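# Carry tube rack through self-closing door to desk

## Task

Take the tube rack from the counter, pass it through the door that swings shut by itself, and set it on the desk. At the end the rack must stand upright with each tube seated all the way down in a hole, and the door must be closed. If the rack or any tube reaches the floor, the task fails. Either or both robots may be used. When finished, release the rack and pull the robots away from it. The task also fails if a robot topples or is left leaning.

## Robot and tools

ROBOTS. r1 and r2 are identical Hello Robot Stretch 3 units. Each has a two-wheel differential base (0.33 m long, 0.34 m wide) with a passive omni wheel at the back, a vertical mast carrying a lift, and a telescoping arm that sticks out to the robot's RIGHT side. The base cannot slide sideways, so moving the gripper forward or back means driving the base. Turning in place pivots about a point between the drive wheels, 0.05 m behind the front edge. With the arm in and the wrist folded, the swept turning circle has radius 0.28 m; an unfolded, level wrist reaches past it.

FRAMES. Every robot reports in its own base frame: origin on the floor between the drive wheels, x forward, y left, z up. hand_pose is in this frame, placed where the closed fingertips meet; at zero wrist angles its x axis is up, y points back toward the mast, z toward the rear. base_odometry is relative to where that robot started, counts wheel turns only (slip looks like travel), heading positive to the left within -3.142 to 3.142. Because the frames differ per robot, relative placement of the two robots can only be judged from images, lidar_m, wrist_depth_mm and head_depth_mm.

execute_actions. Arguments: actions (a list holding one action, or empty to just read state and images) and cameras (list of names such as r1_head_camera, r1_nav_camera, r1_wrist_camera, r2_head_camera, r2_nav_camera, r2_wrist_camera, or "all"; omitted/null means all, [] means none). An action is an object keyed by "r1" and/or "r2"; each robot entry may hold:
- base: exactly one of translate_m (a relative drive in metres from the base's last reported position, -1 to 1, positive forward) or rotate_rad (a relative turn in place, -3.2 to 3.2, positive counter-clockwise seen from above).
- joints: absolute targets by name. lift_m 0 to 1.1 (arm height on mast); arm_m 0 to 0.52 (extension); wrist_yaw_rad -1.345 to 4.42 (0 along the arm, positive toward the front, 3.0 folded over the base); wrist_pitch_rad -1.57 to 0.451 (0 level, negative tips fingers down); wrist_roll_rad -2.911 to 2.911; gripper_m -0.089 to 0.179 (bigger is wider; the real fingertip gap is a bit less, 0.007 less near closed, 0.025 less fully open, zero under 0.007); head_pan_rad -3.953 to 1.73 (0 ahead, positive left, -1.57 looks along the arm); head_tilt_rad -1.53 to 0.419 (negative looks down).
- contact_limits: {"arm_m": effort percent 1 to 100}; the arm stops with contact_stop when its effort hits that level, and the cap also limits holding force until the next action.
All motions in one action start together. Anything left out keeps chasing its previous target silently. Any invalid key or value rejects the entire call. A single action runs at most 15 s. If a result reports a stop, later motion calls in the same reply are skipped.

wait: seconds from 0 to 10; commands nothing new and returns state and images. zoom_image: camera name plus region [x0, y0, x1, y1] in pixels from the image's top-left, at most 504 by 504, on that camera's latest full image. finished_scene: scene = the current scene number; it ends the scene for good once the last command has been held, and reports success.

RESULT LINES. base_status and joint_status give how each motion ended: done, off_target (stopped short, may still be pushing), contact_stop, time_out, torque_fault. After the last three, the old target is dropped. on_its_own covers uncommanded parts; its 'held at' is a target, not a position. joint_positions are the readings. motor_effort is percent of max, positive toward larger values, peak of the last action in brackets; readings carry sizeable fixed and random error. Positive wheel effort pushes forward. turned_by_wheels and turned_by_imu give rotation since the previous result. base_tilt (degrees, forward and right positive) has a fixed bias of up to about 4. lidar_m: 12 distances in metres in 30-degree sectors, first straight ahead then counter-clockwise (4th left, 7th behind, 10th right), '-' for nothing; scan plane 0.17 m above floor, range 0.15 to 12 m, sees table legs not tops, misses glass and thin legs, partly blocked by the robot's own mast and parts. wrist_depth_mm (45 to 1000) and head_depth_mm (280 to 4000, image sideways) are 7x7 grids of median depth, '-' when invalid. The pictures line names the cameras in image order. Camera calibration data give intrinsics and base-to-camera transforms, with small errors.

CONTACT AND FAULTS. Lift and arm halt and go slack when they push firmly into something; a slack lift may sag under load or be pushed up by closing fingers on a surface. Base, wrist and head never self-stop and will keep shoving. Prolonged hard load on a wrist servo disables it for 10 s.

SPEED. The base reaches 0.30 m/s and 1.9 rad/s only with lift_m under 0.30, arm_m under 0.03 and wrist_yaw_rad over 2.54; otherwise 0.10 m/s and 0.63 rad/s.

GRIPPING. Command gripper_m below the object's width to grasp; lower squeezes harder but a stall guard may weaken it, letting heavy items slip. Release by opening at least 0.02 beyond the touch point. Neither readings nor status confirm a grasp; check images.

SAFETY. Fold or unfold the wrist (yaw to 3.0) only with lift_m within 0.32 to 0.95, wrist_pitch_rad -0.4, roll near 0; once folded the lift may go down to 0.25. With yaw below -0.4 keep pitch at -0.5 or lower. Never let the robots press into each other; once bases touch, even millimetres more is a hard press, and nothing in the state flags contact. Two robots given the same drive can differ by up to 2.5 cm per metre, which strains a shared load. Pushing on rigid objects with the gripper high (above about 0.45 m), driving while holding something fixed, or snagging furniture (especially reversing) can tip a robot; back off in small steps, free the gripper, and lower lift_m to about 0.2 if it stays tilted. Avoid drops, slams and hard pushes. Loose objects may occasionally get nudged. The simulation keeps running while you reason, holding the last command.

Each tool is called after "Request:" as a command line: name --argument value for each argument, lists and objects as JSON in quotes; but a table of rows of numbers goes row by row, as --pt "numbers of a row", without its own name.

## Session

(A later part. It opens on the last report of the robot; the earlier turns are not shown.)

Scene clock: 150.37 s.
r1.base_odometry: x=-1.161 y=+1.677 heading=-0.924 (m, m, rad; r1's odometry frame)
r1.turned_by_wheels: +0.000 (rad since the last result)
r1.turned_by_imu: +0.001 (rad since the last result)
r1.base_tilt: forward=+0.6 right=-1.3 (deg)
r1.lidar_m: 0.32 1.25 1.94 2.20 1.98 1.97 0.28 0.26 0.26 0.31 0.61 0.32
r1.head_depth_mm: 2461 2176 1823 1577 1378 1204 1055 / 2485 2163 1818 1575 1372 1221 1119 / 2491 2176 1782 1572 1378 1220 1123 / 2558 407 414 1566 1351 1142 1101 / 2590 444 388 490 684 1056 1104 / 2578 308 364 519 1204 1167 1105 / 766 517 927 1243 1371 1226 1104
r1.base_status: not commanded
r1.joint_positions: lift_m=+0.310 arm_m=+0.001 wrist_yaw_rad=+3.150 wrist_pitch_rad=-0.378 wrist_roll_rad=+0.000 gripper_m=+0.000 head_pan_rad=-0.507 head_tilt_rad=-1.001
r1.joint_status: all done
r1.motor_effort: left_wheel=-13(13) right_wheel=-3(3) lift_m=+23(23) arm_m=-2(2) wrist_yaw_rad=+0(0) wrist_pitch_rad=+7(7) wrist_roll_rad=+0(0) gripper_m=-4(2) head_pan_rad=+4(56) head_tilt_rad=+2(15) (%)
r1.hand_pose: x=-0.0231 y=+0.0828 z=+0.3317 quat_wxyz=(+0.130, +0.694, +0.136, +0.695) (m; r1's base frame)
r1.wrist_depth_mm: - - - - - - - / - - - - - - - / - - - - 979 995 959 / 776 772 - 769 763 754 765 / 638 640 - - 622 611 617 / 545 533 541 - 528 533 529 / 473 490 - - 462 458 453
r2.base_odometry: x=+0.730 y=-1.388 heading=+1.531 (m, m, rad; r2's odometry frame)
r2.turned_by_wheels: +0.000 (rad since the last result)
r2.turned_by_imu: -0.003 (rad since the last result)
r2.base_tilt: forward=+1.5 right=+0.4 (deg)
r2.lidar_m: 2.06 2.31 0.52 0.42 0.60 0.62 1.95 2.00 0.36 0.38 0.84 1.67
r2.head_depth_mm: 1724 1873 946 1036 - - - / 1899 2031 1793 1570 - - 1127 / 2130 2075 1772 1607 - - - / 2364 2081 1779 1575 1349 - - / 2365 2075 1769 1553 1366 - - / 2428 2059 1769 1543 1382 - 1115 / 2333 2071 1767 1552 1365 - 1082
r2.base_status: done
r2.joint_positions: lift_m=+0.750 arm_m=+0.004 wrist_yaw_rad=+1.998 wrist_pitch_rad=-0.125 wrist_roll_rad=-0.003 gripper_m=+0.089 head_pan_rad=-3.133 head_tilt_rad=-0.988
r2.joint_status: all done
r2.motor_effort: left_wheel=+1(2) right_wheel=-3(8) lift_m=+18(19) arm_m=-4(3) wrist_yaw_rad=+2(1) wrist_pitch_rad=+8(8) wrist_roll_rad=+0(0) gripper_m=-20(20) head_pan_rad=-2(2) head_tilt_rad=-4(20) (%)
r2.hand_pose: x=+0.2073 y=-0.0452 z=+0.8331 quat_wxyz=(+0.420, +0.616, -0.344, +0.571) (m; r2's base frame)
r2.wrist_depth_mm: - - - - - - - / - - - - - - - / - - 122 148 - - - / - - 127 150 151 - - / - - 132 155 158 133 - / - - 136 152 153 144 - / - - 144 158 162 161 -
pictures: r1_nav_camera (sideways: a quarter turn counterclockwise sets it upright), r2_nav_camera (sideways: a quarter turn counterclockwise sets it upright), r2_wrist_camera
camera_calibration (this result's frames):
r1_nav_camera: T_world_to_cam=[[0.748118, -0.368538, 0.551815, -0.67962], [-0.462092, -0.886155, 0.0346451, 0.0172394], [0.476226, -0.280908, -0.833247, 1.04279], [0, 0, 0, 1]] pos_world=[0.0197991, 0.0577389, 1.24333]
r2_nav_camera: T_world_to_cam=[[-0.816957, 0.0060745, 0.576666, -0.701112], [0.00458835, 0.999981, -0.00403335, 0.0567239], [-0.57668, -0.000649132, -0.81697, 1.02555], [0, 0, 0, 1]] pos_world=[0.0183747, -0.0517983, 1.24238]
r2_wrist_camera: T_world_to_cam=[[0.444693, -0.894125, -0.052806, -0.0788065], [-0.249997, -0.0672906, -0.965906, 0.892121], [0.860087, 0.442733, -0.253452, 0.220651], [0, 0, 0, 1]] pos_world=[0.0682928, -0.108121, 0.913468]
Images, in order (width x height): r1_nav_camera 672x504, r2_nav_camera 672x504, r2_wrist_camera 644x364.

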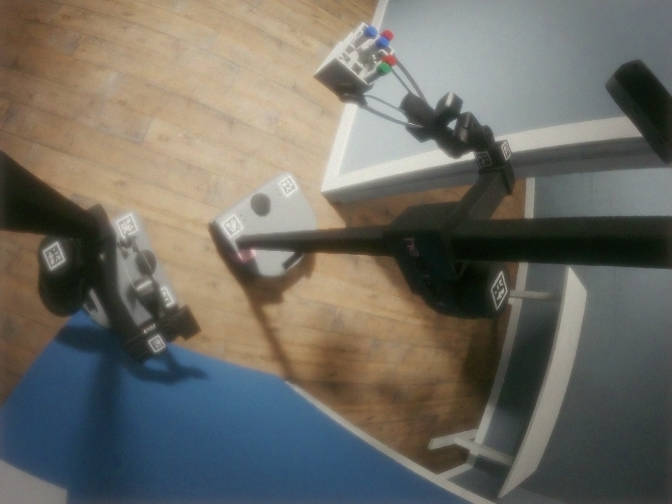

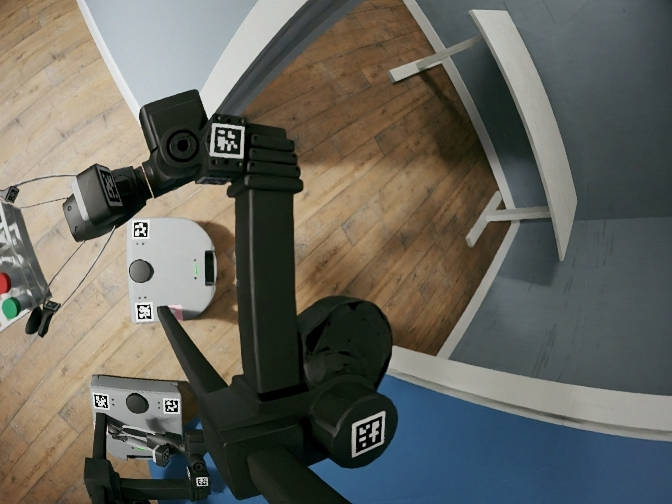

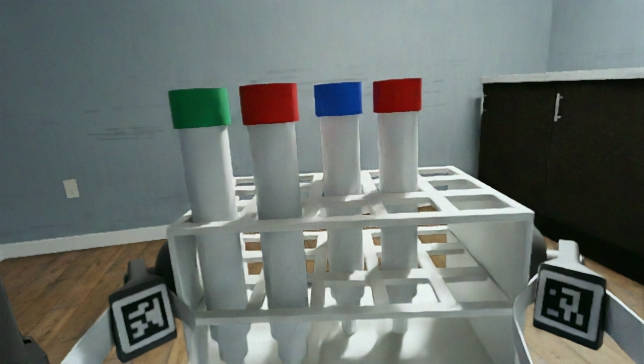

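Request:
execute_actions --actions '[{"r2":{"base":{"translate_m":-0.3}}}]' --cameras '[]'

Request:
execute_actions --actions '[{"r2":{"base":{"rotate_rad":0.3}}}]' --cameras '[]'

Request:
execute_actions --actions '[{"r2":{"base":{"translate_m":-0.85},"joints":{"head_pan_rad":-1.57,"head_tilt_rad":-0.7}}}]' --cameras '["r1_nav_camera"]'

Request:
execute_actions --actions '[{"r1":{"base":{"translate_m":0.22}},"r2":{"base":{"rotate_rad":-1.22},"joints":{"wrist_yaw_rad":1.3}}}]' --cameras '["r2_head_camera","r2_wrist_camera","r2_nav_camera"]'

Scene clock: 161.60 s.
r1.base_odometry: x=-1.161 y=+1.677 heading=-0.924 (m, m, rad; r1's odometry frame)
r1.turned_by_wheels: +0.000 (rad since the last result)
r1.turned_by_imu: +0.000 (rad since the last result)
r1.base_tilt: forward=+0.5 right=-1.4 (deg)
r1.lidar_m: 0.81 1.25 1.93 2.20 1.98 1.97 0.28 0.26 0.26 0.31 0.52 0.53
r1.head_depth_mm: 456 490 1780 1563 1365 1205 1051 / 2439 548 690 887 1301 1228 1118 / 650 2131 1830 1564 1185 1209 1124 / 664 2133 1823 1567 1249 1221 1104 / 2588 668 1743 1569 1339 1217 1104 / 2642 2176 588 1293 1367 1220 1100 / 2709 871 591 1243 1370 1225 1106
r1.base_status: not commanded
r1.joint_positions: lift_m=+0.310 arm_m=+0.001 wrist_yaw_rad=+3.150 wrist_pitch_rad=-0.378 wrist_roll_rad=+0.000 gripper_m=+0.000 head_pan_rad=-0.507 head_tilt_rad=-1.001
r1.joint_status: not commanded
r1.motor_effort: left_wheel=-13(13) right_wheel=-3(3) lift_m=+23(23) arm_m=-1(1) wrist_yaw_rad=+0(1) wrist_pitch_rad=+7(7) wrist_roll_rad=+0(0) gripper_m=-3(2) head_pan_rad=+5(5) head_tilt_rad=+2(2) (%)
r1.hand_pose: x=-0.0231 y=+0.0828 z=+0.3317 quat_wxyz=(+0.130, +0.694, +0.136, +0.695) (m; r1's base frame)
r1.wrist_depth_mm: - - - - - - - / - - - - - - - / - - - - 971 964 958 / 779 780 - 779 770 756 750 / 645 646 - - 628 619 604 / 537 544 540 - 534 529 524 / 469 482 - - 460 458 456
r2.base_odometry: x=+0.718 y=-1.688 heading=+1.531 (m, m, rad; r2's odometry frame)
r2.turned_by_wheels: +0.000 (rad since the last result)
r2.turned_by_imu: -0.001 (rad since the last result)
r2.base_tilt: forward=+1.5 right=+0.4 (deg)
r2.lidar_m: 2.28 0.70 0.55 0.47 0.45 0.46 1.72 1.81 1.78 0.40 0.37 1.91
r2.head_depth_mm: 1512 1689 1772 1588 - - - / 1666 1890 1762 1610 - - 1136 / 1863 2029 1779 1613 - - - / 2124 2068 1754 1571 1348 - - / 2333 2018 1779 1533 1363 - - / 2236 2073 1767 1539 1372 - 1118 / 2169 2076 1749 1550 1357 - 1107
r2.base_status: done
r2.joint_positions: lift_m=+0.750 arm_m=+0.004 wrist_yaw_rad=+1.998 wrist_pitch_rad=-0.125 wrist_roll_rad=-0.003 gripper_m=+0.089 head_pan_rad=-3.133 head_tilt_rad=-0.988
r2.joint_status: not commanded
r2.motor_effort: left_wheel=+2(2) right_wheel=-3(8) lift_m=+18(18) arm_m=-3(3) wrist_yaw_rad=+2(2) wrist_pitch_rad=+8(8) wrist_roll_rad=+0(0) gripper_m=-20(20) head_pan_rad=-2(2) head_tilt_rad=-4(4) (%)
r2.hand_pose: x=+0.2073 y=-0.0452 z=+0.8331 quat_wxyz=(+0.420, +0.616, -0.344, +0.571) (m; r2's base frame)
r2.wrist_depth_mm: - - - - - - - / - - - - - - - / - - 122 148 - - - / - - 128 150 151 - - / - - 131 155 158 133 - / 781 748 137 152 153 145 - / 613 - 144 157 161 160 -
pictures: none
No camera images: the call's "cameras" was empty. Leave "cameras" out to get every camera's image.

Scene clock: 163.00 s.
r1.base_odometry: x=-1.161 y=+1.677 heading=-0.924 (m, m, rad; r1's odometry frame)
r1.turned_by_wheels: +0.000 (rad since the last result)
r1.turned_by_imu: +0.000 (rad since the last result)
r1.base_tilt: forward=+0.6 right=-1.3 (deg)
r1.lidar_m: 0.81 1.25 1.93 2.20 1.98 1.97 0.28 0.25 0.26 0.31 0.57 0.55
r1.head_depth_mm: 502 538 1783 1569 1376 1205 1056 / 672 610 1690 1481 1332 1227 1113 / 2057 2119 1829 1568 1204 1222 1123 / 660 2183 1839 1564 1246 1225 1101 / 657 667 640 1480 1344 1217 1102 / 2652 2004 574 1204 1370 1223 1106 / 2680 871 895 1247 1375 1222 1104
r1.base_status: not commanded
r1.joint_positions: lift_m=+0.310 arm_m=+0.001 wrist_yaw_rad=+3.150 wrist_pitch_rad=-0.378 wrist_roll_rad=+0.000 gripper_m=+0.000 head_pan_rad=-0.507 head_tilt_rad=-1.001
r1.joint_status: not commanded
r1.motor_effort: left_wheel=-13(13) right_wheel=-3(3) lift_m=+23(23) arm_m=-1(2) wrist_yaw_rad=+0(0) wrist_pitch_rad=+7(7) wrist_roll_rad=+0(0) gripper_m=-3(3) head_pan_rad=+5(5) head_tilt_rad=+1(1) (%)
r1.hand_pose: x=-0.0231 y=+0.0828 z=+0.3317 quat_wxyz=(+0.130, +0.694, +0.136, +0.695) (m; r1's base frame)
r1.wrist_depth_mm: - - - - - - - / - - - - - - - / - - - - 975 956 980 / 781 775 - 759 762 765 753 / 649 648 - - 628 616 612 / 548 541 536 - 530 525 523 / 470 483 - - 456 460 458
r2.base_odometry: x=+0.718 y=-1.688 heading=+1.831 (m, m, rad; r2's odometry frame)
r2.turned_by_wheels: +0.300 (rad since the last result)
r2.turned_by_imu: +0.299 (rad since the last result)
r2.base_tilt: forward=+1.4 right=+0.4 (deg)
r2.lidar_m: 2.56 0.55 0.51 0.45 0.45 1.50 1.98 1.78 2.45 0.37 0.87 2.00
r2.head_depth_mm: 2057 2043 1787 1589 - - - / 2298 2075 1806 1605 - - 1131 / 2254 2072 1777 1603 - - - / 2246 2081 1775 1566 1358 - - / 2184 2072 1785 1541 1373 - - / 2103 2091 1763 1555 1372 - 1120 / 2015 2093 1762 1541 1372 - 1106
r2.base_status: done
r2.joint_positions: lift_m=+0.750 arm_m=+0.004 wrist_yaw_rad=+1.998 wrist_pitch_rad=-0.125 wrist_roll_rad=-0.003 gripper_m=+0.089 head_pan_rad=-3.133 head_tilt_rad=-0.988
r2.joint_status: not commanded
r2.motor_effort: left_wheel=-2(5) right_wheel=+3(7) lift_m=+18(18) arm_m=-4(3) wrist_yaw_rad=+2(2) wrist_pitch_rad=+8(8) wrist_roll_rad=+0(1) gripper_m=-20(21) head_pan_rad=-2(2) head_tilt_rad=-4(4) (%)
r2.hand_pose: x=+0.2073 y=-0.0452 z=+0.8331 quat_wxyz=(+0.420, +0.616, -0.343, +0.571) (m; r2's base frame)
r2.wrist_depth_mm: 582 - - - - - - / 582 767 - - - - - / 576 759 123 148 - - - / 579 763 127 151 152 - - / 579 730 132 156 159 133 - / 569 664 136 152 154 144 - / 570 736 143 158 162 161 -
pictures: none
No camera images: the call's "cameras" was empty. Leave "cameras" out to get every camera's image.

Scene clock: 173.00 s.
r1.base_odometry: x=-1.161 y=+1.677 heading=-0.924 (m, m, rad; r1's odometry frame)
r1.turned_by_wheels: +0.000 (rad since the last result)
r1.turned_by_imu: +0.001 (rad since the last result)
r1.base_tilt: forward=+0.6 right=-1.3 (deg)
r1.lidar_m: 0.81 1.25 1.93 2.20 1.97 1.98 0.28 0.26 0.26 0.31 0.61 2.37
r1.head_depth_mm: 2348 2181 1636 1570 1372 1204 1060 / 2467 2185 1741 1566 1376 1225 1121 / 2462 2181 1832 1570 1368 1226 1117 / 2550 2175 1836 1567 1372 1222 1102 / 2610 2186 1825 1561 1374 1224 1099 / 2660 2172 1812 1344 1364 1219 1098 / 2706 872 977 1244 1368 1222 1104
r1.base_status: not commanded
r1.joint_positions: lift_m=+0.310 arm_m=+0.001 wrist_yaw_rad=+3.150 wrist_pitch_rad=-0.378 wrist_roll_rad=+0.000 gripper_m=+0.000 head_pan_rad=-0.507 head_tilt_rad=-1.001
r1.joint_status: not commanded
r1.motor_effort: left_wheel=-13(13) right_wheel=-4(3) lift_m=+23(23) arm_m=-1(1) wrist_yaw_rad=+0(0) wrist_pitch_rad=+7(7) wrist_roll_rad=+0(0) gripper_m=-3(3) head_pan_rad=+4(5) head_tilt_rad=+2(1) (%)
r1.hand_pose: x=-0.0231 y=+0.0828 z=+0.3317 quat_wxyz=(+0.130, +0.694, +0.136, +0.695) (m; r1's base frame)
r1.wrist_depth_mm: - - - - - - - / - - - - - - - / - - - - 977 989 934 / 773 772 - 752 757 760 735 / 641 637 - - 626 610 617 / 542 536 533 - 529 526 519 / 467 481 - - 457 459 457
r2.base_odometry: x=+0.937 y=-2.509 heading=+1.831 (m, m, rad; r2's odometry frame)
r2.turned_by_wheels: +0.000 (rad since the last result)
r2.turned_by_imu: -0.003 (rad since the last result)
r2.base_tilt: forward=+1.4 right=+0.3 (deg)
r2.lidar_m: 1.35 0.64 0.68 1.07 1.06 1.14 1.16 1.41 1.11 2.47 1.45 0.89
r2.head_depth_mm: 1985 2112 2267 1969 1656 1365 1252 / 2325 2500 2538 2048 1656 1398 1261 / 2571 2873 2631 2020 1661 1388 - / 2490 2824 2634 2032 1662 1391 - / 2419 2693 2641 2027 1650 1393 1205 / 2363 2612 2602 2020 1647 1390 1200 / 2256 2468 2590 2033 1653 1389 1196
r2.base_status: done
r2.joint_positions: lift_m=+0.750 arm_m=+0.004 wrist_yaw_rad=+1.998 wrist_pitch_rad=-0.125 wrist_roll_rad=-0.003 gripper_m=+0.089 head_pan_rad=-1.577 head_tilt_rad=-0.705
r2.joint_status: all done
r2.motor_effort: left_wheel=-1(6) right_wheel=+2(4) lift_m=+18(18) arm_m=-3(3) wrist_yaw_rad=+2(2) wrist_pitch_rad=+8(8) wrist_roll_rad=+0(0) gripper_m=-20(21) head_pan_rad=+3(35) head_tilt_rad=+2(14) (%)
r2.hand_pose: x=+0.2073 y=-0.0452 z=+0.8331 quat_wxyz=(+0.420, +0.616, -0.343, +0.571) (m; r2's base frame)
r2.wrist_depth_mm: 593 580 776 - - - - / 616 600 708 - - - - / 663 614 123 146 - - - / 685 652 127 150 152 - - / 706 673 132 155 158 133 - / 756 727 136 152 154 145 - / 784 760 144 157 161 161 -
pictures: r1_nav_camera (sideways: a quarter turn counterclockwise sets it upright)
camera_calibration (this result's frames):
r1_nav_camera: T_world_to_cam=[[0.748119, -0.368536, 0.551815, -0.67962], [-0.46209, -0.886156, 0.0346451, 0.0172394], [0.476226, -0.280907, -0.833247, 1.04279], [0, 0, 0, 1]] pos_world=[0.019799, 0.0577389, 1.24333]
Images, in order (width x height): r1_nav_camera 672x504.

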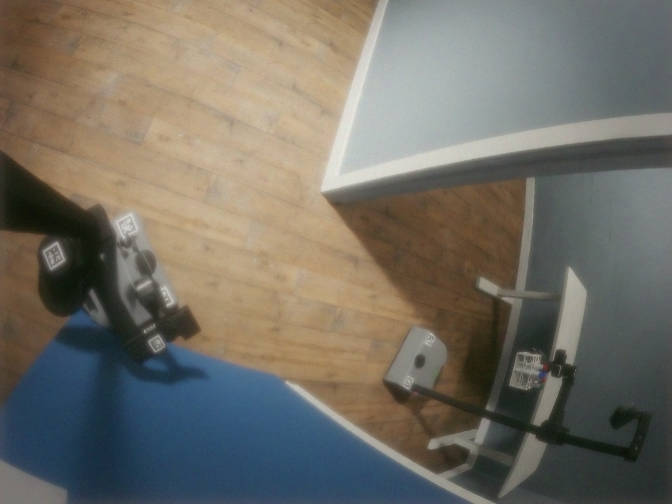

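Scene clock: 176.23 s.
r1.base_odometry: x=-1.028 y=+1.501 heading=-0.925 (m, m, rad; r1's odometry frame)
r1.turned_by_wheels: +0.000 (rad since the last result)
r1.turned_by_imu: +0.000 (rad since the last result)
r1.base_tilt: forward=+0.7 right=-1.3 (deg)
r1.lidar_m: 0.59 0.95 1.79 2.03 2.13 2.13 0.27 0.27 0.29 0.42 1.13 2.19
r1.head_depth_mm: 2331 2163 1827 1527 1369 1230 1098 / 2364 2174 1821 1566 1372 1219 1121 / 2405 2163 1820 1554 1376 1230 1123 / 2468 2175 1821 1571 1376 1225 1102 / 2533 2139 1810 1563 1361 1226 1100 / 2527 2118 813 924 1196 1225 1101 / 553 604 694 910 1291 1223 1107
r1.base_status: done
r1.joint_positions: lift_m=+0.310 arm_m=+0.001 wrist_yaw_rad=+3.150 wrist_pitch_rad=-0.378 wrist_roll_rad=+0.000 gripper_m=+0.000 head_pan_rad=-0.507 head_tilt_rad=-1.001
r1.joint_status: not commanded
r1.on_its_own: left_wheel is at rest, and its effort (-24) is outside its rest range (-18 to +18)
r1.motor_effort: left_wheel=-24(25) right_wheel=-2(3) lift_m=+23(24) arm_m=-2(1) wrist_yaw_rad=+0(0) wrist_pitch_rad=+7(7) wrist_roll_rad=+0(0) gripper_m=-3(3) head_pan_rad=+4(5) head_tilt_rad=+1(2) (%)
r1.hand_pose: x=-0.0231 y=+0.0828 z=+0.3317 quat_wxyz=(+0.130, +0.694, +0.136, +0.695) (m; r1's base frame)
r1.wrist_depth_mm: - - - - - - - / - - - - - - - / - - - - 970 957 931 / 795 772 - 771 759 752 747 / 640 641 - - 631 614 607 / 539 533 532 - 528 530 529 / 468 482 - - 467 456 459
r2.base_odometry: x=+0.937 y=-2.509 heading=+0.611 (m, m, rad; r2's odometry frame)
r2.turned_by_wheels: -1.220 (rad since the last result)
r2.turned_by_imu: -1.218 (rad since the last result)
r2.base_tilt: forward=+1.4 right=+0.4 (deg)
r2.lidar_m: 2.37 0.89 0.93 0.74 0.66 0.87 1.06 1.10 1.14 1.41 1.10 2.00
r2.head_depth_mm: 1207 1347 1175 905 1585 1405 1249 / 1216 1359 1172 902 1572 1398 1256 / 1208 1346 1172 901 1610 1389 - / 1209 1351 1172 907 1612 1382 1224 / 1204 1345 1167 901 1618 1391 1230 / 1202 1341 1163 897 1612 1406 1251 / 1204 1343 1159 898 1601 1400 1199
r2.base_status: done
r2.joint_positions: lift_m=+0.750 arm_m=+0.004 wrist_yaw_rad=+1.301 wrist_pitch_rad=-0.125 wrist_roll_rad=-0.003 gripper_m=+0.089 head_pan_rad=-1.577 head_tilt_rad=-0.705
r2.joint_status: all done
r2.motor_effort: left_wheel=+2(6) right_wheel=-3(8) lift_m=+18(18) arm_m=-3(4) wrist_yaw_rad=-2(2) wrist_pitch_rad=+8(8) wrist_roll_rad=+0(1) gripper_m=-21(20) head_pan_rad=+3(3) head_tilt_rad=+1(1) (%)
r2.hand_pose: x=+0.2208 y=-0.2162 z=+0.8331 quat_wxyz=(+0.590, +0.462, -0.533, +0.393) (m; r2's base frame)
r2.wrist_depth_mm: - - - - - - - / - - - - - - - / - - 122 148 - - - / - - 128 149 151 650 617 / - - 131 156 157 133 496 / - - 137 149 153 145 - / - - 144 157 162 161 -
pictures: r2_head_camera (sideways: a quarter turn clockwise sets it upright), r2_nav_camera (sideways: a quarter turn counterclockwise sets it upright), r2_wrist_camera
camera_calibration (this result's frames):
r2_head_camera: T_world_to_cam=[[-0.00614534, 0.631302, -0.775513, 1.02738], [0.99998, 0.00488194, -0.00394996, 0.0121819], [0.00129239, -0.775522, -0.631319, 0.78136], [0, 0, 0, 1]] pos_world=[-0.00687791, -0.0426843, 1.29008]
r2_nav_camera: T_world_to_cam=[[-0.0168803, -0.623293, 0.781806, -0.973314], [-0.999816, 0.0176268, -0.00753448, 0.0674111], [-0.00908451, -0.781789, -0.623476, 0.770447], [0, 0, 0, 1]] pos_world=[0.057968, -0.00552095, 1.24181]
r2_wrist_camera: T_world_to_cam=[[-0.232657, -0.971124, -0.0528055, -0.104792], [-0.234922, 0.108803, -0.965906, 0.918727], [0.94376, -0.212319, -0.253452, 0.12467], [0, 0, 0, 1]] pos_world=[0.0737899, -0.175256, 0.913468]
Images, in order (width x height): r2_head_camera 896x504, r2_nav_camera 672x504, r2_wrist_camera 644x364.

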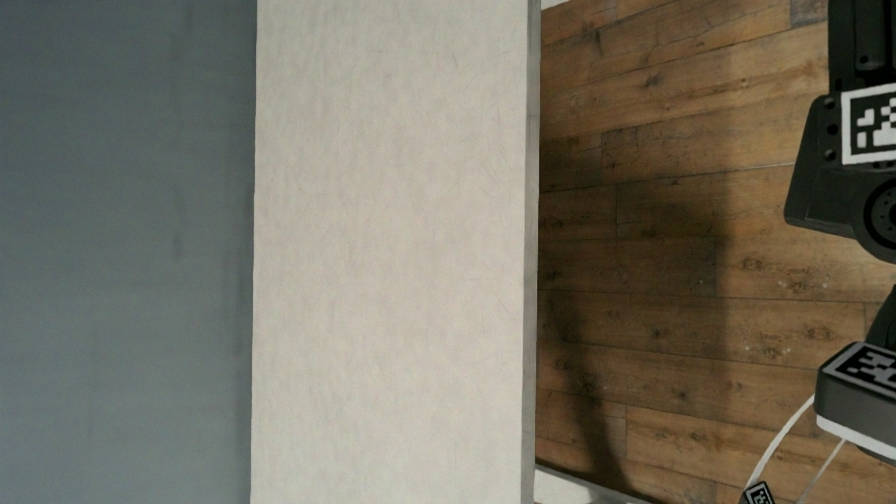

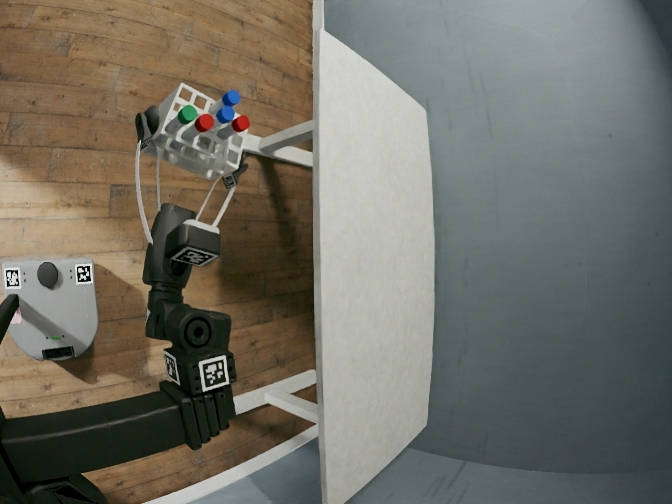

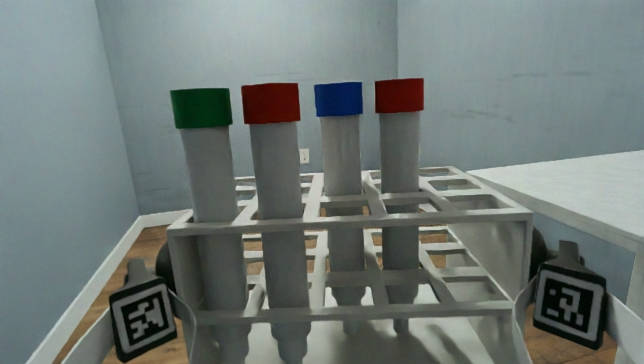

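Request:
execute_actions --actions '[{"r1":{"base":{"rotate_rad":-0.45}},"r2":{"base":{"translate_m":-0.1},"joints":{"wrist_yaw_rad":0.6,"arm_m":0.15}}}]' --cameras '[]'

Request:
execute_actions --actions '[{"r1":{"base":{"translate_m":0.25}},"r2":{"base":{"translate_m":-0.15},"joints":{"wrist_yaw_rad":0,"arm_m":0.4}}}]' --cameras '[]'

Request:
execute_actions --actions '[{"r1":{"base":{"rotate_rad":-0.4}},"r2":{"joints":{"lift_m":0.7}}}]' --cameras '["r1_nav_camera","r2_wrist_camera","r2_nav_camera"]'

Scene clock: 186.20 s.
r1.base_odometry: x=-1.028 y=+1.501 heading=-1.375 (m, m, rad; r1's odometry frame)
r1.turned_by_wheels: -0.450 (rad since the last result)
r1.turned_by_imu: -0.447 (rad since the last result)
r1.base_tilt: forward=+0.6 right=-1.3 (deg)
r1.lidar_m: 0.62 0.59 1.08 1.79 2.13 2.14 0.29 0.25 0.25 0.28 0.45 1.17
r1.head_depth_mm: 2479 2181 1821 1562 1162 1004 885 / 2450 2051 1577 1563 1368 1220 1120 / 2462 2204 1623 1559 1373 1228 1121 / 2448 2182 1819 1559 1368 1223 1103 / 2403 2192 1827 1561 1372 1224 1106 / 2369 2163 1814 1561 1376 1225 1101 / 2277 2094 1809 1553 1381 1203 1100
r1.base_status: done
r1.joint_positions: lift_m=+0.310 arm_m=+0.001 wrist_yaw_rad=+3.150 wrist_pitch_rad=-0.378 wrist_roll_rad=+0.000 gripper_m=+0.000 head_pan_rad=-0.507 head_tilt_rad=-1.001
r1.joint_status: not commanded
r1.motor_effort: left_wheel=-11(15) right_wheel=-8(12) lift_m=+23(23) arm_m=-1(1) wrist_yaw_rad=+0(0) wrist_pitch_rad=+7(7) wrist_roll_rad=+0(0) gripper_m=-2(3) head_pan_rad=+4(5) head_tilt_rad=+1(1) (%)
r1.hand_pose: x=-0.0231 y=+0.0828 z=+0.3317 quat_wxyz=(+0.130, +0.694, +0.136, +0.695) (m; r1's base frame)
r1.wrist_depth_mm: - - - - - - 912 / - - - - - - 891 / - - - - 981 960 836 / 776 778 - 783 764 751 721 / 643 628 - - 634 614 620 / 538 534 530 - 524 526 521 / 474 487 - - 456 461 456
r2.base_odometry: x=+0.855 y=-2.566 heading=+0.611 (m, m, rad; r2's odometry frame)
r2.turned_by_wheels: +0.000 (rad since the last result)
r2.turned_by_imu: +0.000 (rad since the last result)
r2.base_tilt: forward=+1.4 right=+0.5 (deg)
r2.lidar_m: 2.36 0.97 1.25 0.61 0.62 0.87 0.96 0.99 1.08 1.41 1.16 2.01
r2.head_depth_mm: 1211 1356 1172 906 1538 1434 - / 1218 1352 1170 903 805 - 1209 / 1218 1351 1172 898 804 1314 1205 / 1207 1353 1168 896 1655 1331 1199 / 1216 1340 1164 899 - 1364 1204 / 1196 1348 1169 870 641 1389 1199 / 1208 1339 1159 891 1522 1386 1197
r2.base_status: done
r2.joint_positions: lift_m=+0.750 arm_m=+0.150 wrist_yaw_rad=+0.601 wrist_pitch_rad=-0.125 wrist_roll_rad=-0.003 gripper_m=+0.089 head_pan_rad=-1.577 head_tilt_rad=-0.705
r2.joint_status: all done
r2.motor_effort: left_wheel=+1(3) right_wheel=-3(9) lift_m=+19(18) arm_m=+3(7) wrist_yaw_rad=+0(3) wrist_pitch_rad=+7(8) wrist_roll_rad=+0(0) gripper_m=-21(21) head_pan_rad=+3(3) head_tilt_rad=+1(1) (%)
r2.hand_pose: x=+0.1206 y=-0.5019 z=+0.8331 quat_wxyz=(+0.689, +0.251, -0.659, +0.167) (m; r2's base frame)
r2.wrist_depth_mm: - - - - - 910 757 / - - - - - 912 809 / - - 123 148 - 941 805 / - - 128 151 152 641 618 / - 691 132 156 159 133 424 / - - 136 148 153 145 331 / - - 143 158 162 160 244
pictures: none
No camera images: the call's "cameras" was empty. Leave "cameras" out to get every camera's image.

Scene clock: 189.70 s.
r1.base_odometry: x=-0.979 y=+1.256 heading=-1.375 (m, m, rad; r1's odometry frame)
r1.turned_by_wheels: +0.000 (rad since the last result)
r1.turned_by_imu: +0.000 (rad since the last result)
r1.base_tilt: forward=+0.6 right=-1.4 (deg)
r1.lidar_m: 1.95 0.36 0.56 1.76 2.04 0.39 0.28 0.26 0.27 0.36 1.08 2.39
r1.head_depth_mm: 2276 2118 1596 1470 1361 1218 1107 / 2353 2170 1817 1569 1377 1226 1119 / 2268 2183 1830 1572 1376 1220 1122 / 2238 2187 1830 1564 1375 1223 1099 / 2211 2169 1823 1562 1371 1220 1101 / 2137 2116 1826 1570 1376 1221 1100 / 2086 2173 1812 1568 1373 1201 1054
r1.base_status: done
r1.joint_positions: lift_m=+0.310 arm_m=+0.001 wrist_yaw_rad=+3.150 wrist_pitch_rad=-0.378 wrist_roll_rad=+0.000 gripper_m=+0.000 head_pan_rad=-0.507 head_tilt_rad=-1.001
r1.joint_status: not commanded
r1.on_its_own: left_wheel is at rest, and its effort (-27) is outside its rest range (-18 to +18)
r1.motor_effort: left_wheel=-27(29) right_wheel=-3(3) lift_m=+23(23) arm_m=-2(2) wrist_yaw_rad=+0(1) wrist_pitch_rad=+7(7) wrist_roll_rad=+0(0) gripper_m=-3(2) head_pan_rad=+4(5) head_tilt_rad=+1(1) (%)
r1.hand_pose: x=-0.0231 y=+0.0828 z=+0.3317 quat_wxyz=(+0.130, +0.694, +0.136, +0.695) (m; r1's base frame)
r1.wrist_depth_mm: - - - - - 946 488 / - - - - - 876 467 / - - - - 969 804 451 / 777 796 - 776 768 704 437 / 634 634 - - 624 610 426 / 542 536 541 - 531 525 394 / 469 491 - - 463 452 412
r2.base_odometry: x=+0.732 y=-2.652 heading=+0.611 (m, m, rad; r2's odometry frame)
r2.turned_by_wheels: +0.000 (rad since the last result)
r2.turned_by_imu: +0.000 (rad since the last result)
r2.base_tilt: forward=+1.5 right=+0.3 (deg)
r2.lidar_m: 2.37 1.10 0.95 0.60 0.64 0.84 0.81 0.84 1.02 1.41 1.25 2.01
r2.head_depth_mm: 1211 1354 1169 902 1383 - - / 1210 1349 1175 933 - 1394 1200 / 1202 1351 1215 - 1581 1390 1210 / 1206 1344 1074 846 1567 1401 1196 / 1203 1351 1170 897 1561 1390 1205 / 1205 1338 1168 898 1557 1389 1202 / 1199 1343 1164 895 1603 1397 1207
r2.base_status: done
r2.joint_positions: lift_m=+0.750 arm_m=+0.400 wrist_yaw_rad=+0.001 wrist_pitch_rad=-0.125 wrist_roll_rad=-0.003 gripper_m=+0.089 head_pan_rad=-1.577 head_tilt_rad=-0.705
r2.joint_status: all done
r2.motor_effort: left_wheel=+1(2) right_wheel=-3(10) lift_m=+18(18) arm_m=+3(6) wrist_yaw_rad=-2(3) wrist_pitch_rad=+8(8) wrist_roll_rad=+0(0) gripper_m=-21(20) head_pan_rad=+3(4) head_tilt_rad=+1(2) (%)
r2.hand_pose: x=-0.0213 y=-0.7959 z=+0.8331 quat_wxyz=(+0.707, +0.045, -0.704, -0.044) (m; r2's base frame)
r2.wrist_depth_mm: 734 750 716 718 708 710 708 / 771 770 752 725 734 740 717 / 802 786 123 148 745 775 760 / 823 814 127 150 152 648 608 / 540 506 132 156 158 133 418 / 376 370 137 148 153 145 330 / 295 269 144 157 161 160 241
pictures: none
No camera images: the call's "cameras" was empty. Leave "cameras" out to get every camera's image.

Scene clock: 191.30 s.
r1.base_odometry: x=-0.979 y=+1.256 heading=-1.775 (m, m, rad; r1's odometry frame)
r1.turned_by_wheels: -0.400 (rad since the last result)
r1.turned_by_imu: -0.397 (rad since the last result)
r1.base_tilt: forward=+0.6 right=-1.3 (deg)
r1.lidar_m: 1.95 0.39 0.36 0.76 1.75 2.24 0.30 0.24 0.24 0.26 0.40 1.08
r1.head_depth_mm: 1680 1865 1806 971 965 881 818 / 1876 2047 1817 1570 1320 1199 1107 / 2052 2068 1543 1556 1368 1223 1118 / 2457 2189 1605 1542 1370 1220 1104 / 2336 2154 1826 1569 1369 1230 1103 / 2307 2161 1824 1570 1369 1217 1105 / 2188 2173 1814 1559 1372 1226 1101
r1.base_status: done
r1.joint_positions: lift_m=+0.310 arm_m=+0.001 wrist_yaw_rad=+3.150 wrist_pitch_rad=-0.378 wrist_roll_rad=+0.000 gripper_m=+0.000 head_pan_rad=-0.507 head_tilt_rad=-1.001
r1.joint_status: not commanded
r1.motor_effort: left_wheel=-17(17) right_wheel=-8(15) lift_m=+23(23) arm_m=-2(1) wrist_yaw_rad=+0(0) wrist_pitch_rad=+7(7) wrist_roll_rad=+0(0) gripper_m=-2(3) head_pan_rad=+5(5) head_tilt_rad=+2(2) (%)
r1.hand_pose: x=-0.0231 y=+0.0828 z=+0.3317 quat_wxyz=(+0.130, +0.694, +0.136, +0.695) (m; r1's base frame)
r1.wrist_depth_mm: - - - - 630 390 312 / - - - - 655 383 342 / - - - - 681 391 380 / 783 776 - 768 664 423 690 / 641 639 - - 599 465 596 / 538 531 539 - 529 519 534 / 474 489 - - 461 455 456
r2.base_odometry: x=+0.732 y=-2.652 heading=+0.611 (m, m, rad; r2's odometry frame)
r2.turned_by_wheels: +0.000 (rad since the last result)
r2.turned_by_imu: +0.000 (rad since the last result)
r2.base_tilt: forward=+1.4 right=+0.4 (deg)
r2.lidar_m: 2.36 1.10 0.93 0.60 0.64 0.84 0.81 0.84 1.02 1.41 1.25 2.00
r2.head_depth_mm: 1213 1358 1175 904 1395 1395 1234 / 1215 1350 1166 934 - - 1175 / 1212 1351 1164 - 1613 1394 1209 / 1211 1354 1159 - 1579 1400 1203 / 1200 1343 1169 893 1570 1395 1201 / 1204 1340 1166 898 1563 1393 1203 / 1205 1335 1155 895 1598 1393 1198
r2.base_status: not commanded
r2.joint_positions: lift_m=+0.700 arm_m=+0.400 wrist_yaw_rad=+0.001 wrist_pitch_rad=-0.126 wrist_roll_rad=-0.003 gripper_m=+0.089 head_pan_rad=-1.577 head_tilt_rad=-0.705
r2.joint_status: all done
r2.motor_effort: left_wheel=+2(2) right_wheel=-2(2) lift_m=+18(14) arm_m=+3(3) wrist_yaw_rad=-1(1) wrist_pitch_rad=+8(8) wrist_roll_rad=+1(0) gripper_m=-21(21) head_pan_rad=+3(4) head_tilt_rad=+2(2) (%)
r2.hand_pose: x=-0.0213 y=-0.7959 z=+0.7831 quat_wxyz=(+0.707, +0.045, -0.704, -0.044) (m; r2's base frame)
r2.wrist_depth_mm: 739 737 719 716 719 701 702 / 764 756 741 742 728 741 730 / 794 780 122 147 705 773 753 / 647 620 127 151 152 466 449 / 386 372 131 156 158 134 309 / 277 272 137 149 153 145 241 / 216 198 144 157 162 161 178
pictures: r1_nav_camera (sideways: a quarter turn counterclockwise sets it upright), r2_nav_camera (sideways: a quarter turn counterclockwise sets it upright), r2_wrist_camera
camera_calibration (this result's frames):
r1_nav_camera: T_world_to_cam=[[0.748089, -0.368228, 0.55206, -0.679939], [-0.461828, -0.886292, 0.0346529, 0.0172277], [0.476526, -0.28088, -0.833084, 1.04258], [0, 0, 0, 1]] pos_world=[0.0197964, 0.0577347, 1.24332]
r2_nav_camera: T_world_to_cam=[[-0.0168631, -0.623281, 0.781816, -0.973327], [-0.999817, 0.0175992, -0.00753467, 0.0674113], [-0.00906314, -0.7818, -0.623464, 0.77043], [0, 0, 0, 1]] pos_world=[0.0579682, -0.00552051, 1.24181]
r2_wrist_camera: T_world_to_cam=[[-0.997996, -0.034863, -0.0528068, 0.00216551], [0.0421831, 0.255487, -0.965892, 0.99924], [0.0471654, -0.966184, -0.253504, -0.401655], [0, 0, 0, 1]] pos_world=[-0.0210457, -0.643289, 0.863451]
Images, in order (width x height): r1_nav_camera 672x504, r2_nav_camera 672x504, r2_wrist_camera 644x364.

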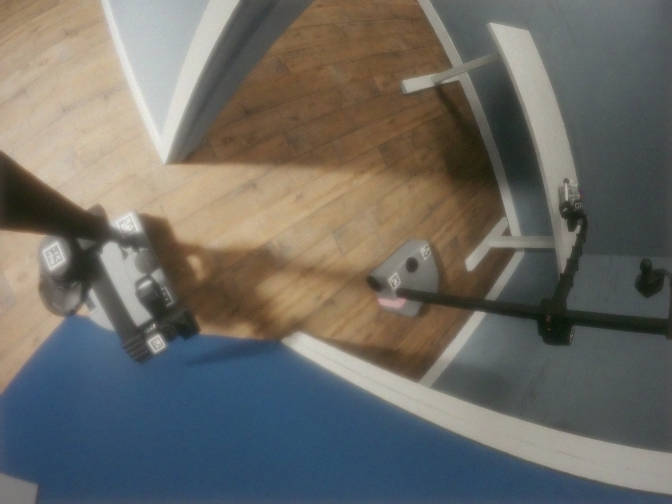

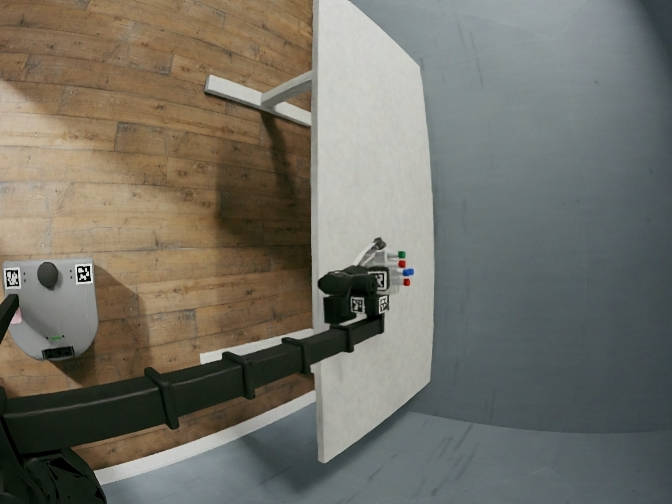

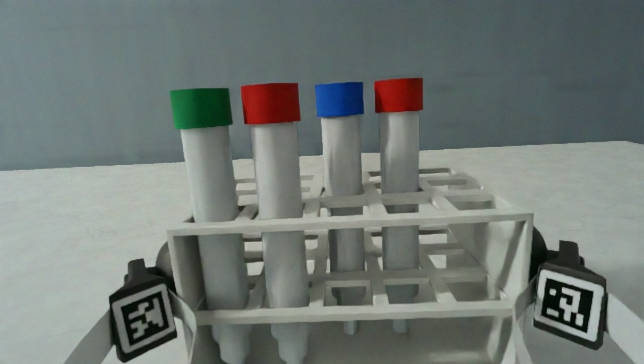

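Depth matches the earlier +0.02 state, so 0.681.

Request:
execute_actions --actions '[{"r1":{"base":{"translate_m":0.2}},"r2":{"joints":{"lift_m":0.681}}}]' --cameras '[]'

Request:
execute_actions --actions '[{"r1":{"base":{"translate_m":0.2}},"r2":{"joints":{"gripper_m":0.179}}}]' --cameras '["r2_wrist_camera"]'

Request:
execute_actions --actions '[{"r1":{"base":{"translate_m":0.5},"joints":{"head_pan_rad":-3.1,"head_tilt_rad":-0.7}},"r2":{"joints":{"arm_m":0.004}}}]' --cameras '["r1_nav_camera","r2_wrist_camera","r2_head_camera"]'

Request:
zoom_image --camera "r2_head_camera" --region '[270,130,490,330]'

Scene clock: 199.53 s.
r1.base_odometry: x=-1.020 y=+1.060 heading=-1.776 (m, m, rad; r1's odometry frame)
r1.turned_by_wheels: -0.001 (rad since the last result)
r1.turned_by_imu: +0.000 (rad since the last result)
r1.base_tilt: forward=+0.5 right=-1.3 (deg)
r1.lidar_m: 1.75 2.24 0.28 0.28 2.03 2.26 0.28 0.26 0.26 0.31 0.59 0.93
r1.head_depth_mm: 814 1821 1822 1564 1366 1204 1056 / 880 1967 1736 1512 1379 1223 1122 / 2097 2184 1819 1444 1370 1225 1119 / 2206 2127 1826 1533 1369 1225 1103 / 2259 2170 1814 1568 1369 1227 1101 / 2118 2168 1834 1565 1372 1219 1099 / 2014 2139 1818 1566 1380 1225 1102
r1.base_status: done
r1.joint_positions: lift_m=+0.310 arm_m=+0.001 wrist_yaw_rad=+3.150 wrist_pitch_rad=-0.378 wrist_roll_rad=+0.000 gripper_m=+0.000 head_pan_rad=-0.507 head_tilt_rad=-1.001
r1.joint_status: not commanded
r1.on_its_own: left_wheel is at rest, and its effort (-34) is outside its rest range (-18 to +18)
r1.motor_effort: left_wheel=-34(35) right_wheel=-1(4) lift_m=+23(23) arm_m=-1(1) wrist_yaw_rad=+0(1) wrist_pitch_rad=+7(7) wrist_roll_rad=+0(0) gripper_m=-3(3) head_pan_rad=+5(4) head_tilt_rad=+2(1) (%)
r1.hand_pose: x=-0.0231 y=+0.0828 z=+0.3317 quat_wxyz=(+0.130, +0.694, +0.136, +0.695) (m; r1's base frame)
r1.wrist_depth_mm: - - - 465 302 - - / - - - 515 328 - - / - - - 564 359 994 940 / 801 793 - 611 404 764 754 / 641 631 - - 455 622 620 / 548 536 538 - 511 526 525 / 473 491 - - 464 459 458
r2.base_odometry: x=+0.732 y=-2.652 heading=+0.611 (m, m, rad; r2's odometry frame)
r2.turned_by_wheels: +0.000 (rad since the last result)
r2.turned_by_imu: +0.000 (rad since the last result)
r2.base_tilt: forward=+1.5 right=+0.3 (deg)
r2.lidar_m: 2.37 1.10 0.83 0.60 0.64 0.84 0.81 0.84 1.02 1.41 1.24 2.00
r2.head_depth_mm: 1213 1347 1172 902 1398 1392 1205 / 1204 1349 1171 902 1186 - 1186 / 1205 1346 1167 - 1617 1398 1203 / 1199 1344 1171 862 1580 1389 1206 / 1207 1342 1162 868 1573 1398 1208 / 1205 1337 1165 901 1565 1401 1202 / 1199 1339 1154 891 1596 1388 1187
r2.base_status: not commanded
r2.joint_positions: lift_m=+0.681 arm_m=+0.400 wrist_yaw_rad=+0.001 wrist_pitch_rad=-0.123 wrist_roll_rad=-0.003 gripper_m=+0.089 head_pan_rad=-1.577 head_tilt_rad=-0.705
r2.joint_status: all done
r2.motor_effort: left_wheel=+2(1) right_wheel=-2(2) lift_m=+18(18) arm_m=+3(3) wrist_yaw_rad=+0(1) wrist_pitch_rad=+7(8) wrist_roll_rad=+1(1) gripper_m=-20(20) head_pan_rad=+3(3) head_tilt_rad=+1(2) (%)
r2.hand_pose: x=-0.0213 y=-0.7960 z=+0.7647 quat_wxyz=(+0.707, +0.044, -0.704, -0.044) (m; r2's base frame)
r2.wrist_depth_mm: 726 729 705 736 709 698 711 / 776 768 746 739 731 731 729 / 785 786 120 145 617 758 764 / 567 528 126 149 149 408 389 / 343 326 130 155 158 133 269 / 241 238 136 147 152 145 209 / 194 172 145 158 161 155 154
pictures: none
No camera images: the call's "cameras" was empty. Leave "cameras" out to get every camera's image.

Scene clock: 202.50 s.
r1.base_odometry: x=-1.061 y=+0.864 heading=-1.776 (m, m, rad; r1's odometry frame)
r1.turned_by_wheels: -0.001 (rad since the last result)
r1.turned_by_imu: +0.000 (rad since the last result)
r1.base_tilt: forward=+0.6 right=-1.3 (deg)
r1.lidar_m: 1.55 2.04 2.49 0.30 0.30 0.34 0.27 0.27 0.29 0.45 0.79 0.81
r1.head_depth_mm: 850 1813 1710 1507 1382 1218 1105 / 1708 1996 1805 1377 1349 1223 1119 / 2042 2160 1828 1403 1383 1221 1120 / 1734 2061 1821 1565 1370 1232 1103 / 1265 2183 1818 1566 1378 1217 1106 / 1223 2127 1828 1557 1361 1220 1108 / 1219 2041 1819 1547 1367 1215 1104
r1.base_status: translate_m off_target (by the wheels' count: +0.2002 of +0.2000)
r1.joint_positions: lift_m=+0.310 arm_m=+0.001 wrist_yaw_rad=+3.150 wrist_pitch_rad=-0.378 wrist_roll_rad=+0.000 gripper_m=+0.000 head_pan_rad=-0.507 head_tilt_rad=-1.001
r1.joint_status: not commanded
r1.on_its_own: left_wheel is at rest, and its effort (-44) is outside its rest range (-18 to +18)
r1.motor_effort: left_wheel=-44(43) right_wheel=-6(6) lift_m=+23(24) arm_m=-2(1) wrist_yaw_rad=+0(0) wrist_pitch_rad=+7(7) wrist_roll_rad=+0(0) gripper_m=-3(2) head_pan_rad=+4(4) head_tilt_rad=+2(2) (%)
r1.hand_pose: x=-0.0231 y=+0.0828 z=+0.3317 quat_wxyz=(+0.130, +0.694, +0.136, +0.695) (m; r1's base frame)
r1.wrist_depth_mm: - 291 300 - - - - / - 322 331 - - - - / - 913 - - 966 969 947 / 780 737 - 771 756 761 742 / 638 634 - - 632 616 617 / 537 544 496 - 527 520 523 / 466 484 - - 458 457 455
r2.base_odometry: x=+0.732 y=-2.652 heading=+0.611 (m, m, rad; r2's odometry frame)
r2.turned_by_wheels: +0.000 (rad since the last result)
r2.turned_by_imu: +0.000 (rad since the last result)
r2.base_tilt: forward=+1.4 right=+0.4 (deg)
r2.lidar_m: 2.37 0.81 0.77 0.60 0.64 0.84 0.81 0.84 1.02 1.41 1.24 2.00
r2.head_depth_mm: 1211 1344 1172 906 1402 1395 1209 / 1211 1344 1169 905 1188 - 1187 / 1207 1352 1170 - 1615 1391 1207 / 1206 1338 1168 865 1597 1397 1206 / 1204 1345 1166 883 1565 1391 1205 / 1200 1350 1161 898 1557 1389 1209 / 1202 1354 1165 898 1602 1385 1201
r2.base_status: not commanded
r2.joint_positions: lift_m=+0.681 arm_m=+0.400 wrist_yaw_rad=+0.001 wrist_pitch_rad=-0.122 wrist_roll_rad=-0.003 gripper_m=+0.179 head_pan_rad=-1.577 head_tilt_rad=-0.705
r2.joint_status: all done
r2.motor_effort: left_wheel=+1(2) right_wheel=-2(3) lift_m=+17(18) arm_m=+3(3) wrist_yaw_rad=+0(0) wrist_pitch_rad=+7(7) wrist_roll_rad=+0(0) gripper_m=+0(98) head_pan_rad=+3(3) head_tilt_rad=+1(1) (%)
r2.hand_pose: x=-0.0213 y=-0.7960 z=+0.7650 quat_wxyz=(+0.707, +0.044, -0.704, -0.043) (m; r2's base frame)
r2.wrist_depth_mm: 733 738 735 714 719 695 690 / 777 754 751 723 732 733 730 / 795 785 119 145 625 770 745 / 566 529 125 149 149 406 392 / 343 328 130 155 157 133 283 / 243 215 137 155 154 149 - / - 180 143 157 161 152 158
pictures: r2_wrist_camera
camera_calibration (this result's frames):
r2_wrist_camera: T_world_to_cam=[[-0.997996, -0.035028, -0.0526972, 0.000984549], [0.0421872, 0.252374, -0.96671, 0.979903], [0.0471613, -0.966996, -0.25039, -0.409458], [0, 0, 0, 1]] pos_world=[-0.0210463, -0.643211, 0.844809]
Images, in order (width x height): r2_wrist_camera 644x364.

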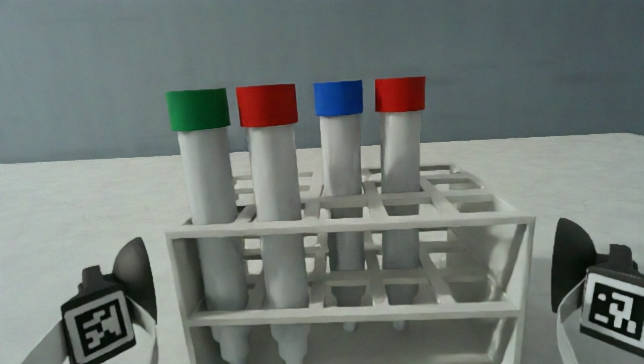

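Scene clock: 208.67 s.
r1.base_odometry: x=-1.163 y=+0.374 heading=-1.776 (m, m, rad; r1's odometry frame)
r1.turned_by_wheels: +0.000 (rad since the last result)
r1.turned_by_imu: +0.002 (rad since the last result)
r1.base_tilt: forward=+0.6 right=-1.3 (deg)
r1.lidar_m: 1.50 1.07 1.97 2.38 0.81 0.62 0.60 0.62 0.75 0.54 0.55 1.42
r1.head_depth_mm: 498 552 623 715 823 923 1096 / 497 551 620 714 829 1000 1171 / 495 549 618 710 828 1000 1158 / 494 548 617 707 826 991 1150 / 493 547 615 704 824 989 1152 / 492 545 613 701 821 984 1155 / 491 545 612 701 815 975 1162
r1.base_status: done
r1.joint_positions: lift_m=+0.310 arm_m=+0.001 wrist_yaw_rad=+3.150 wrist_pitch_rad=-0.378 wrist_roll_rad=+0.000 gripper_m=+0.000 head_pan_rad=-3.093 head_tilt_rad=-0.705
r1.joint_status: all done
r1.motor_effort: left_wheel=+0(34) right_wheel=-2(5) lift_m=+23(23) arm_m=-2(1) wrist_yaw_rad=+0(0) wrist_pitch_rad=+7(7) wrist_roll_rad=+0(0) gripper_m=-2(3) head_pan_rad=-4(53) head_tilt_rad=+4(32) (%)
r1.hand_pose: x=-0.0231 y=+0.0828 z=+0.3317 quat_wxyz=(+0.130, +0.694, +0.136, +0.695) (m; r1's base frame)
r1.wrist_depth_mm: 779 - - - - - - / 776 - - - - - - / 760 965 - - 973 996 947 / 718 775 - 761 752 744 752 / 635 633 - - 630 615 631 / 534 537 533 - 534 523 534 / 467 485 - - 461 456 455
r2.base_odometry: x=+0.732 y=-2.652 heading=+0.611 (m, m, rad; r2's odometry frame)
r2.turned_by_wheels: +0.000 (rad since the last result)
r2.turned_by_imu: +0.000 (rad since the last result)
r2.base_tilt: forward=+1.4 right=+0.4 (deg)
r2.lidar_m: 0.54 0.98 0.72 0.60 0.64 0.84 0.81 0.84 1.02 1.41 1.24 2.01
r2.head_depth_mm: 1212 1347 1177 904 1407 1370 1203 / 1214 1349 1163 906 1566 1384 1215 / 1204 1355 1168 898 1574 1401 1214 / 1214 1355 1168 871 1582 1388 - / 1202 1346 1167 896 1561 1373 1200 / 1208 1345 1167 897 1573 1387 1200 / 1203 1339 1161 891 1606 1384 1205
r2.base_status: not commanded
r2.joint_positions: lift_m=+0.681 arm_m=+0.004 wrist_yaw_rad=+0.001 wrist_pitch_rad=-0.121 wrist_roll_rad=-0.003 gripper_m=+0.179 head_pan_rad=-1.577 head_tilt_rad=-0.705
r2.joint_status: all done
r2.motor_effort: left_wheel=+1(2) right_wheel=-2(2) lift_m=+18(17) arm_m=-3(1) wrist_yaw_rad=-1(0) wrist_pitch_rad=+6(7) wrist_roll_rad=+1(0) gripper_m=+0(0) head_pan_rad=+3(3) head_tilt_rad=+1(1) (%)
r2.hand_pose: x=-0.0213 y=-0.4007 z=+0.7652 quat_wxyz=(+0.707, +0.043, -0.704, -0.043) (m; r2's base frame)
r2.wrist_depth_mm: - - - - - - - / - - - - - - - / - - - 547 913 826 944 / 584 549 509 473 452 427 402 / 414 392 - - - 733 953 / - - - - - - - / 921 - - - - - -
pictures: r1_nav_camera (sideways: a quarter turn counterclockwise sets it upright), r2_head_camera (sideways: a quarter turn clockwise sets it upright), r2_wrist_camera
camera_calibration (this result's frames):
r1_nav_camera: T_world_to_cam=[[-0.632648, -0.0721558, 0.77107, -0.9569], [-0.0639005, 0.997119, 0.04088, 0.00667867], [-0.771798, -0.0234091, -0.635436, 0.79316], [0, 0, 0, 1]] pos_world=[0.00720474, -0.0571381, 1.24157]
r2_head_camera: T_world_to_cam=[[-0.0061779, 0.631268, -0.77554, 1.02742], [0.99998, 0.00493303, -0.00395043, 0.0121825], [0.00133198, -0.775549, -0.631286, 0.781318], [0, 0, 0, 1]] pos_world=[-0.00687573, -0.0426854, 1.29008]
r2_wrist_camera: T_world_to_cam=[[-0.997997, -0.0350642, -0.0526635, 0.0147998], [0.0421915, 0.251431, -0.966955, 0.880188], [0.0471467, -0.96724, -0.249448, -0.0279654], [0, 0, 0, 1]] pos_world=[-0.0210478, -0.247837, 0.844905]
Images, in order (width x height): r1_nav_camera 672x504, r2_head_camera 896x504, r2_wrist_camera 644x364.

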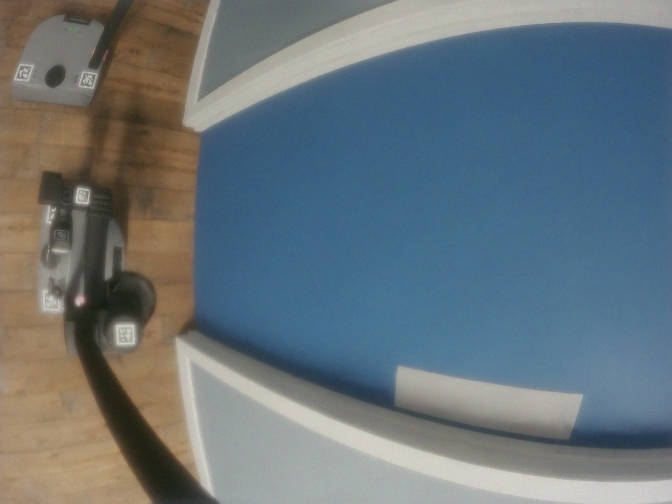

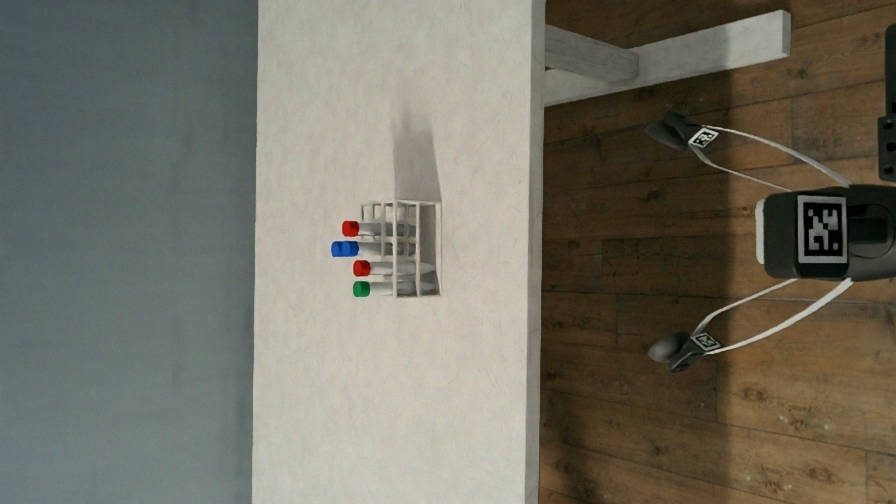

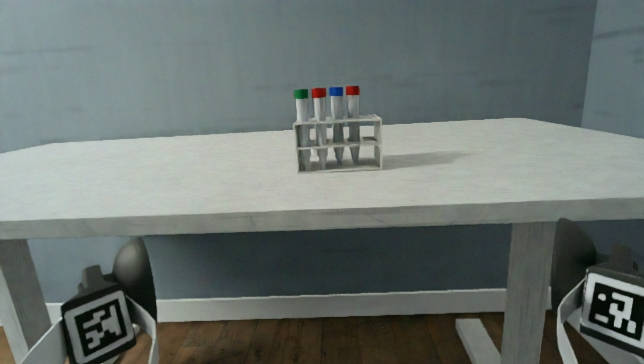

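Region (270, 130, 490, 330) of r2_head_camera's 896x504 image, scaled by 2.291, with more detail than that image has; it fills the top 458 rows of this view, and the rest is white.

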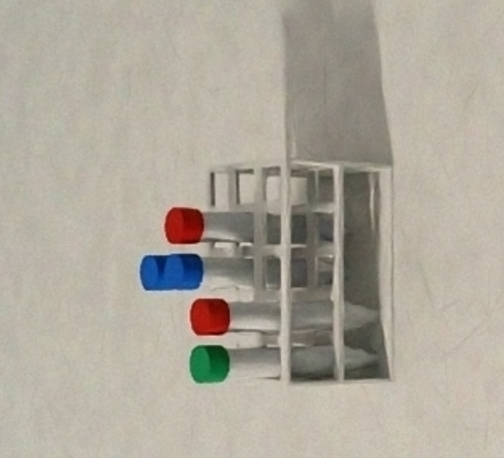

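Request:
finished_scene --scene 1

The scene is finished: the task was done.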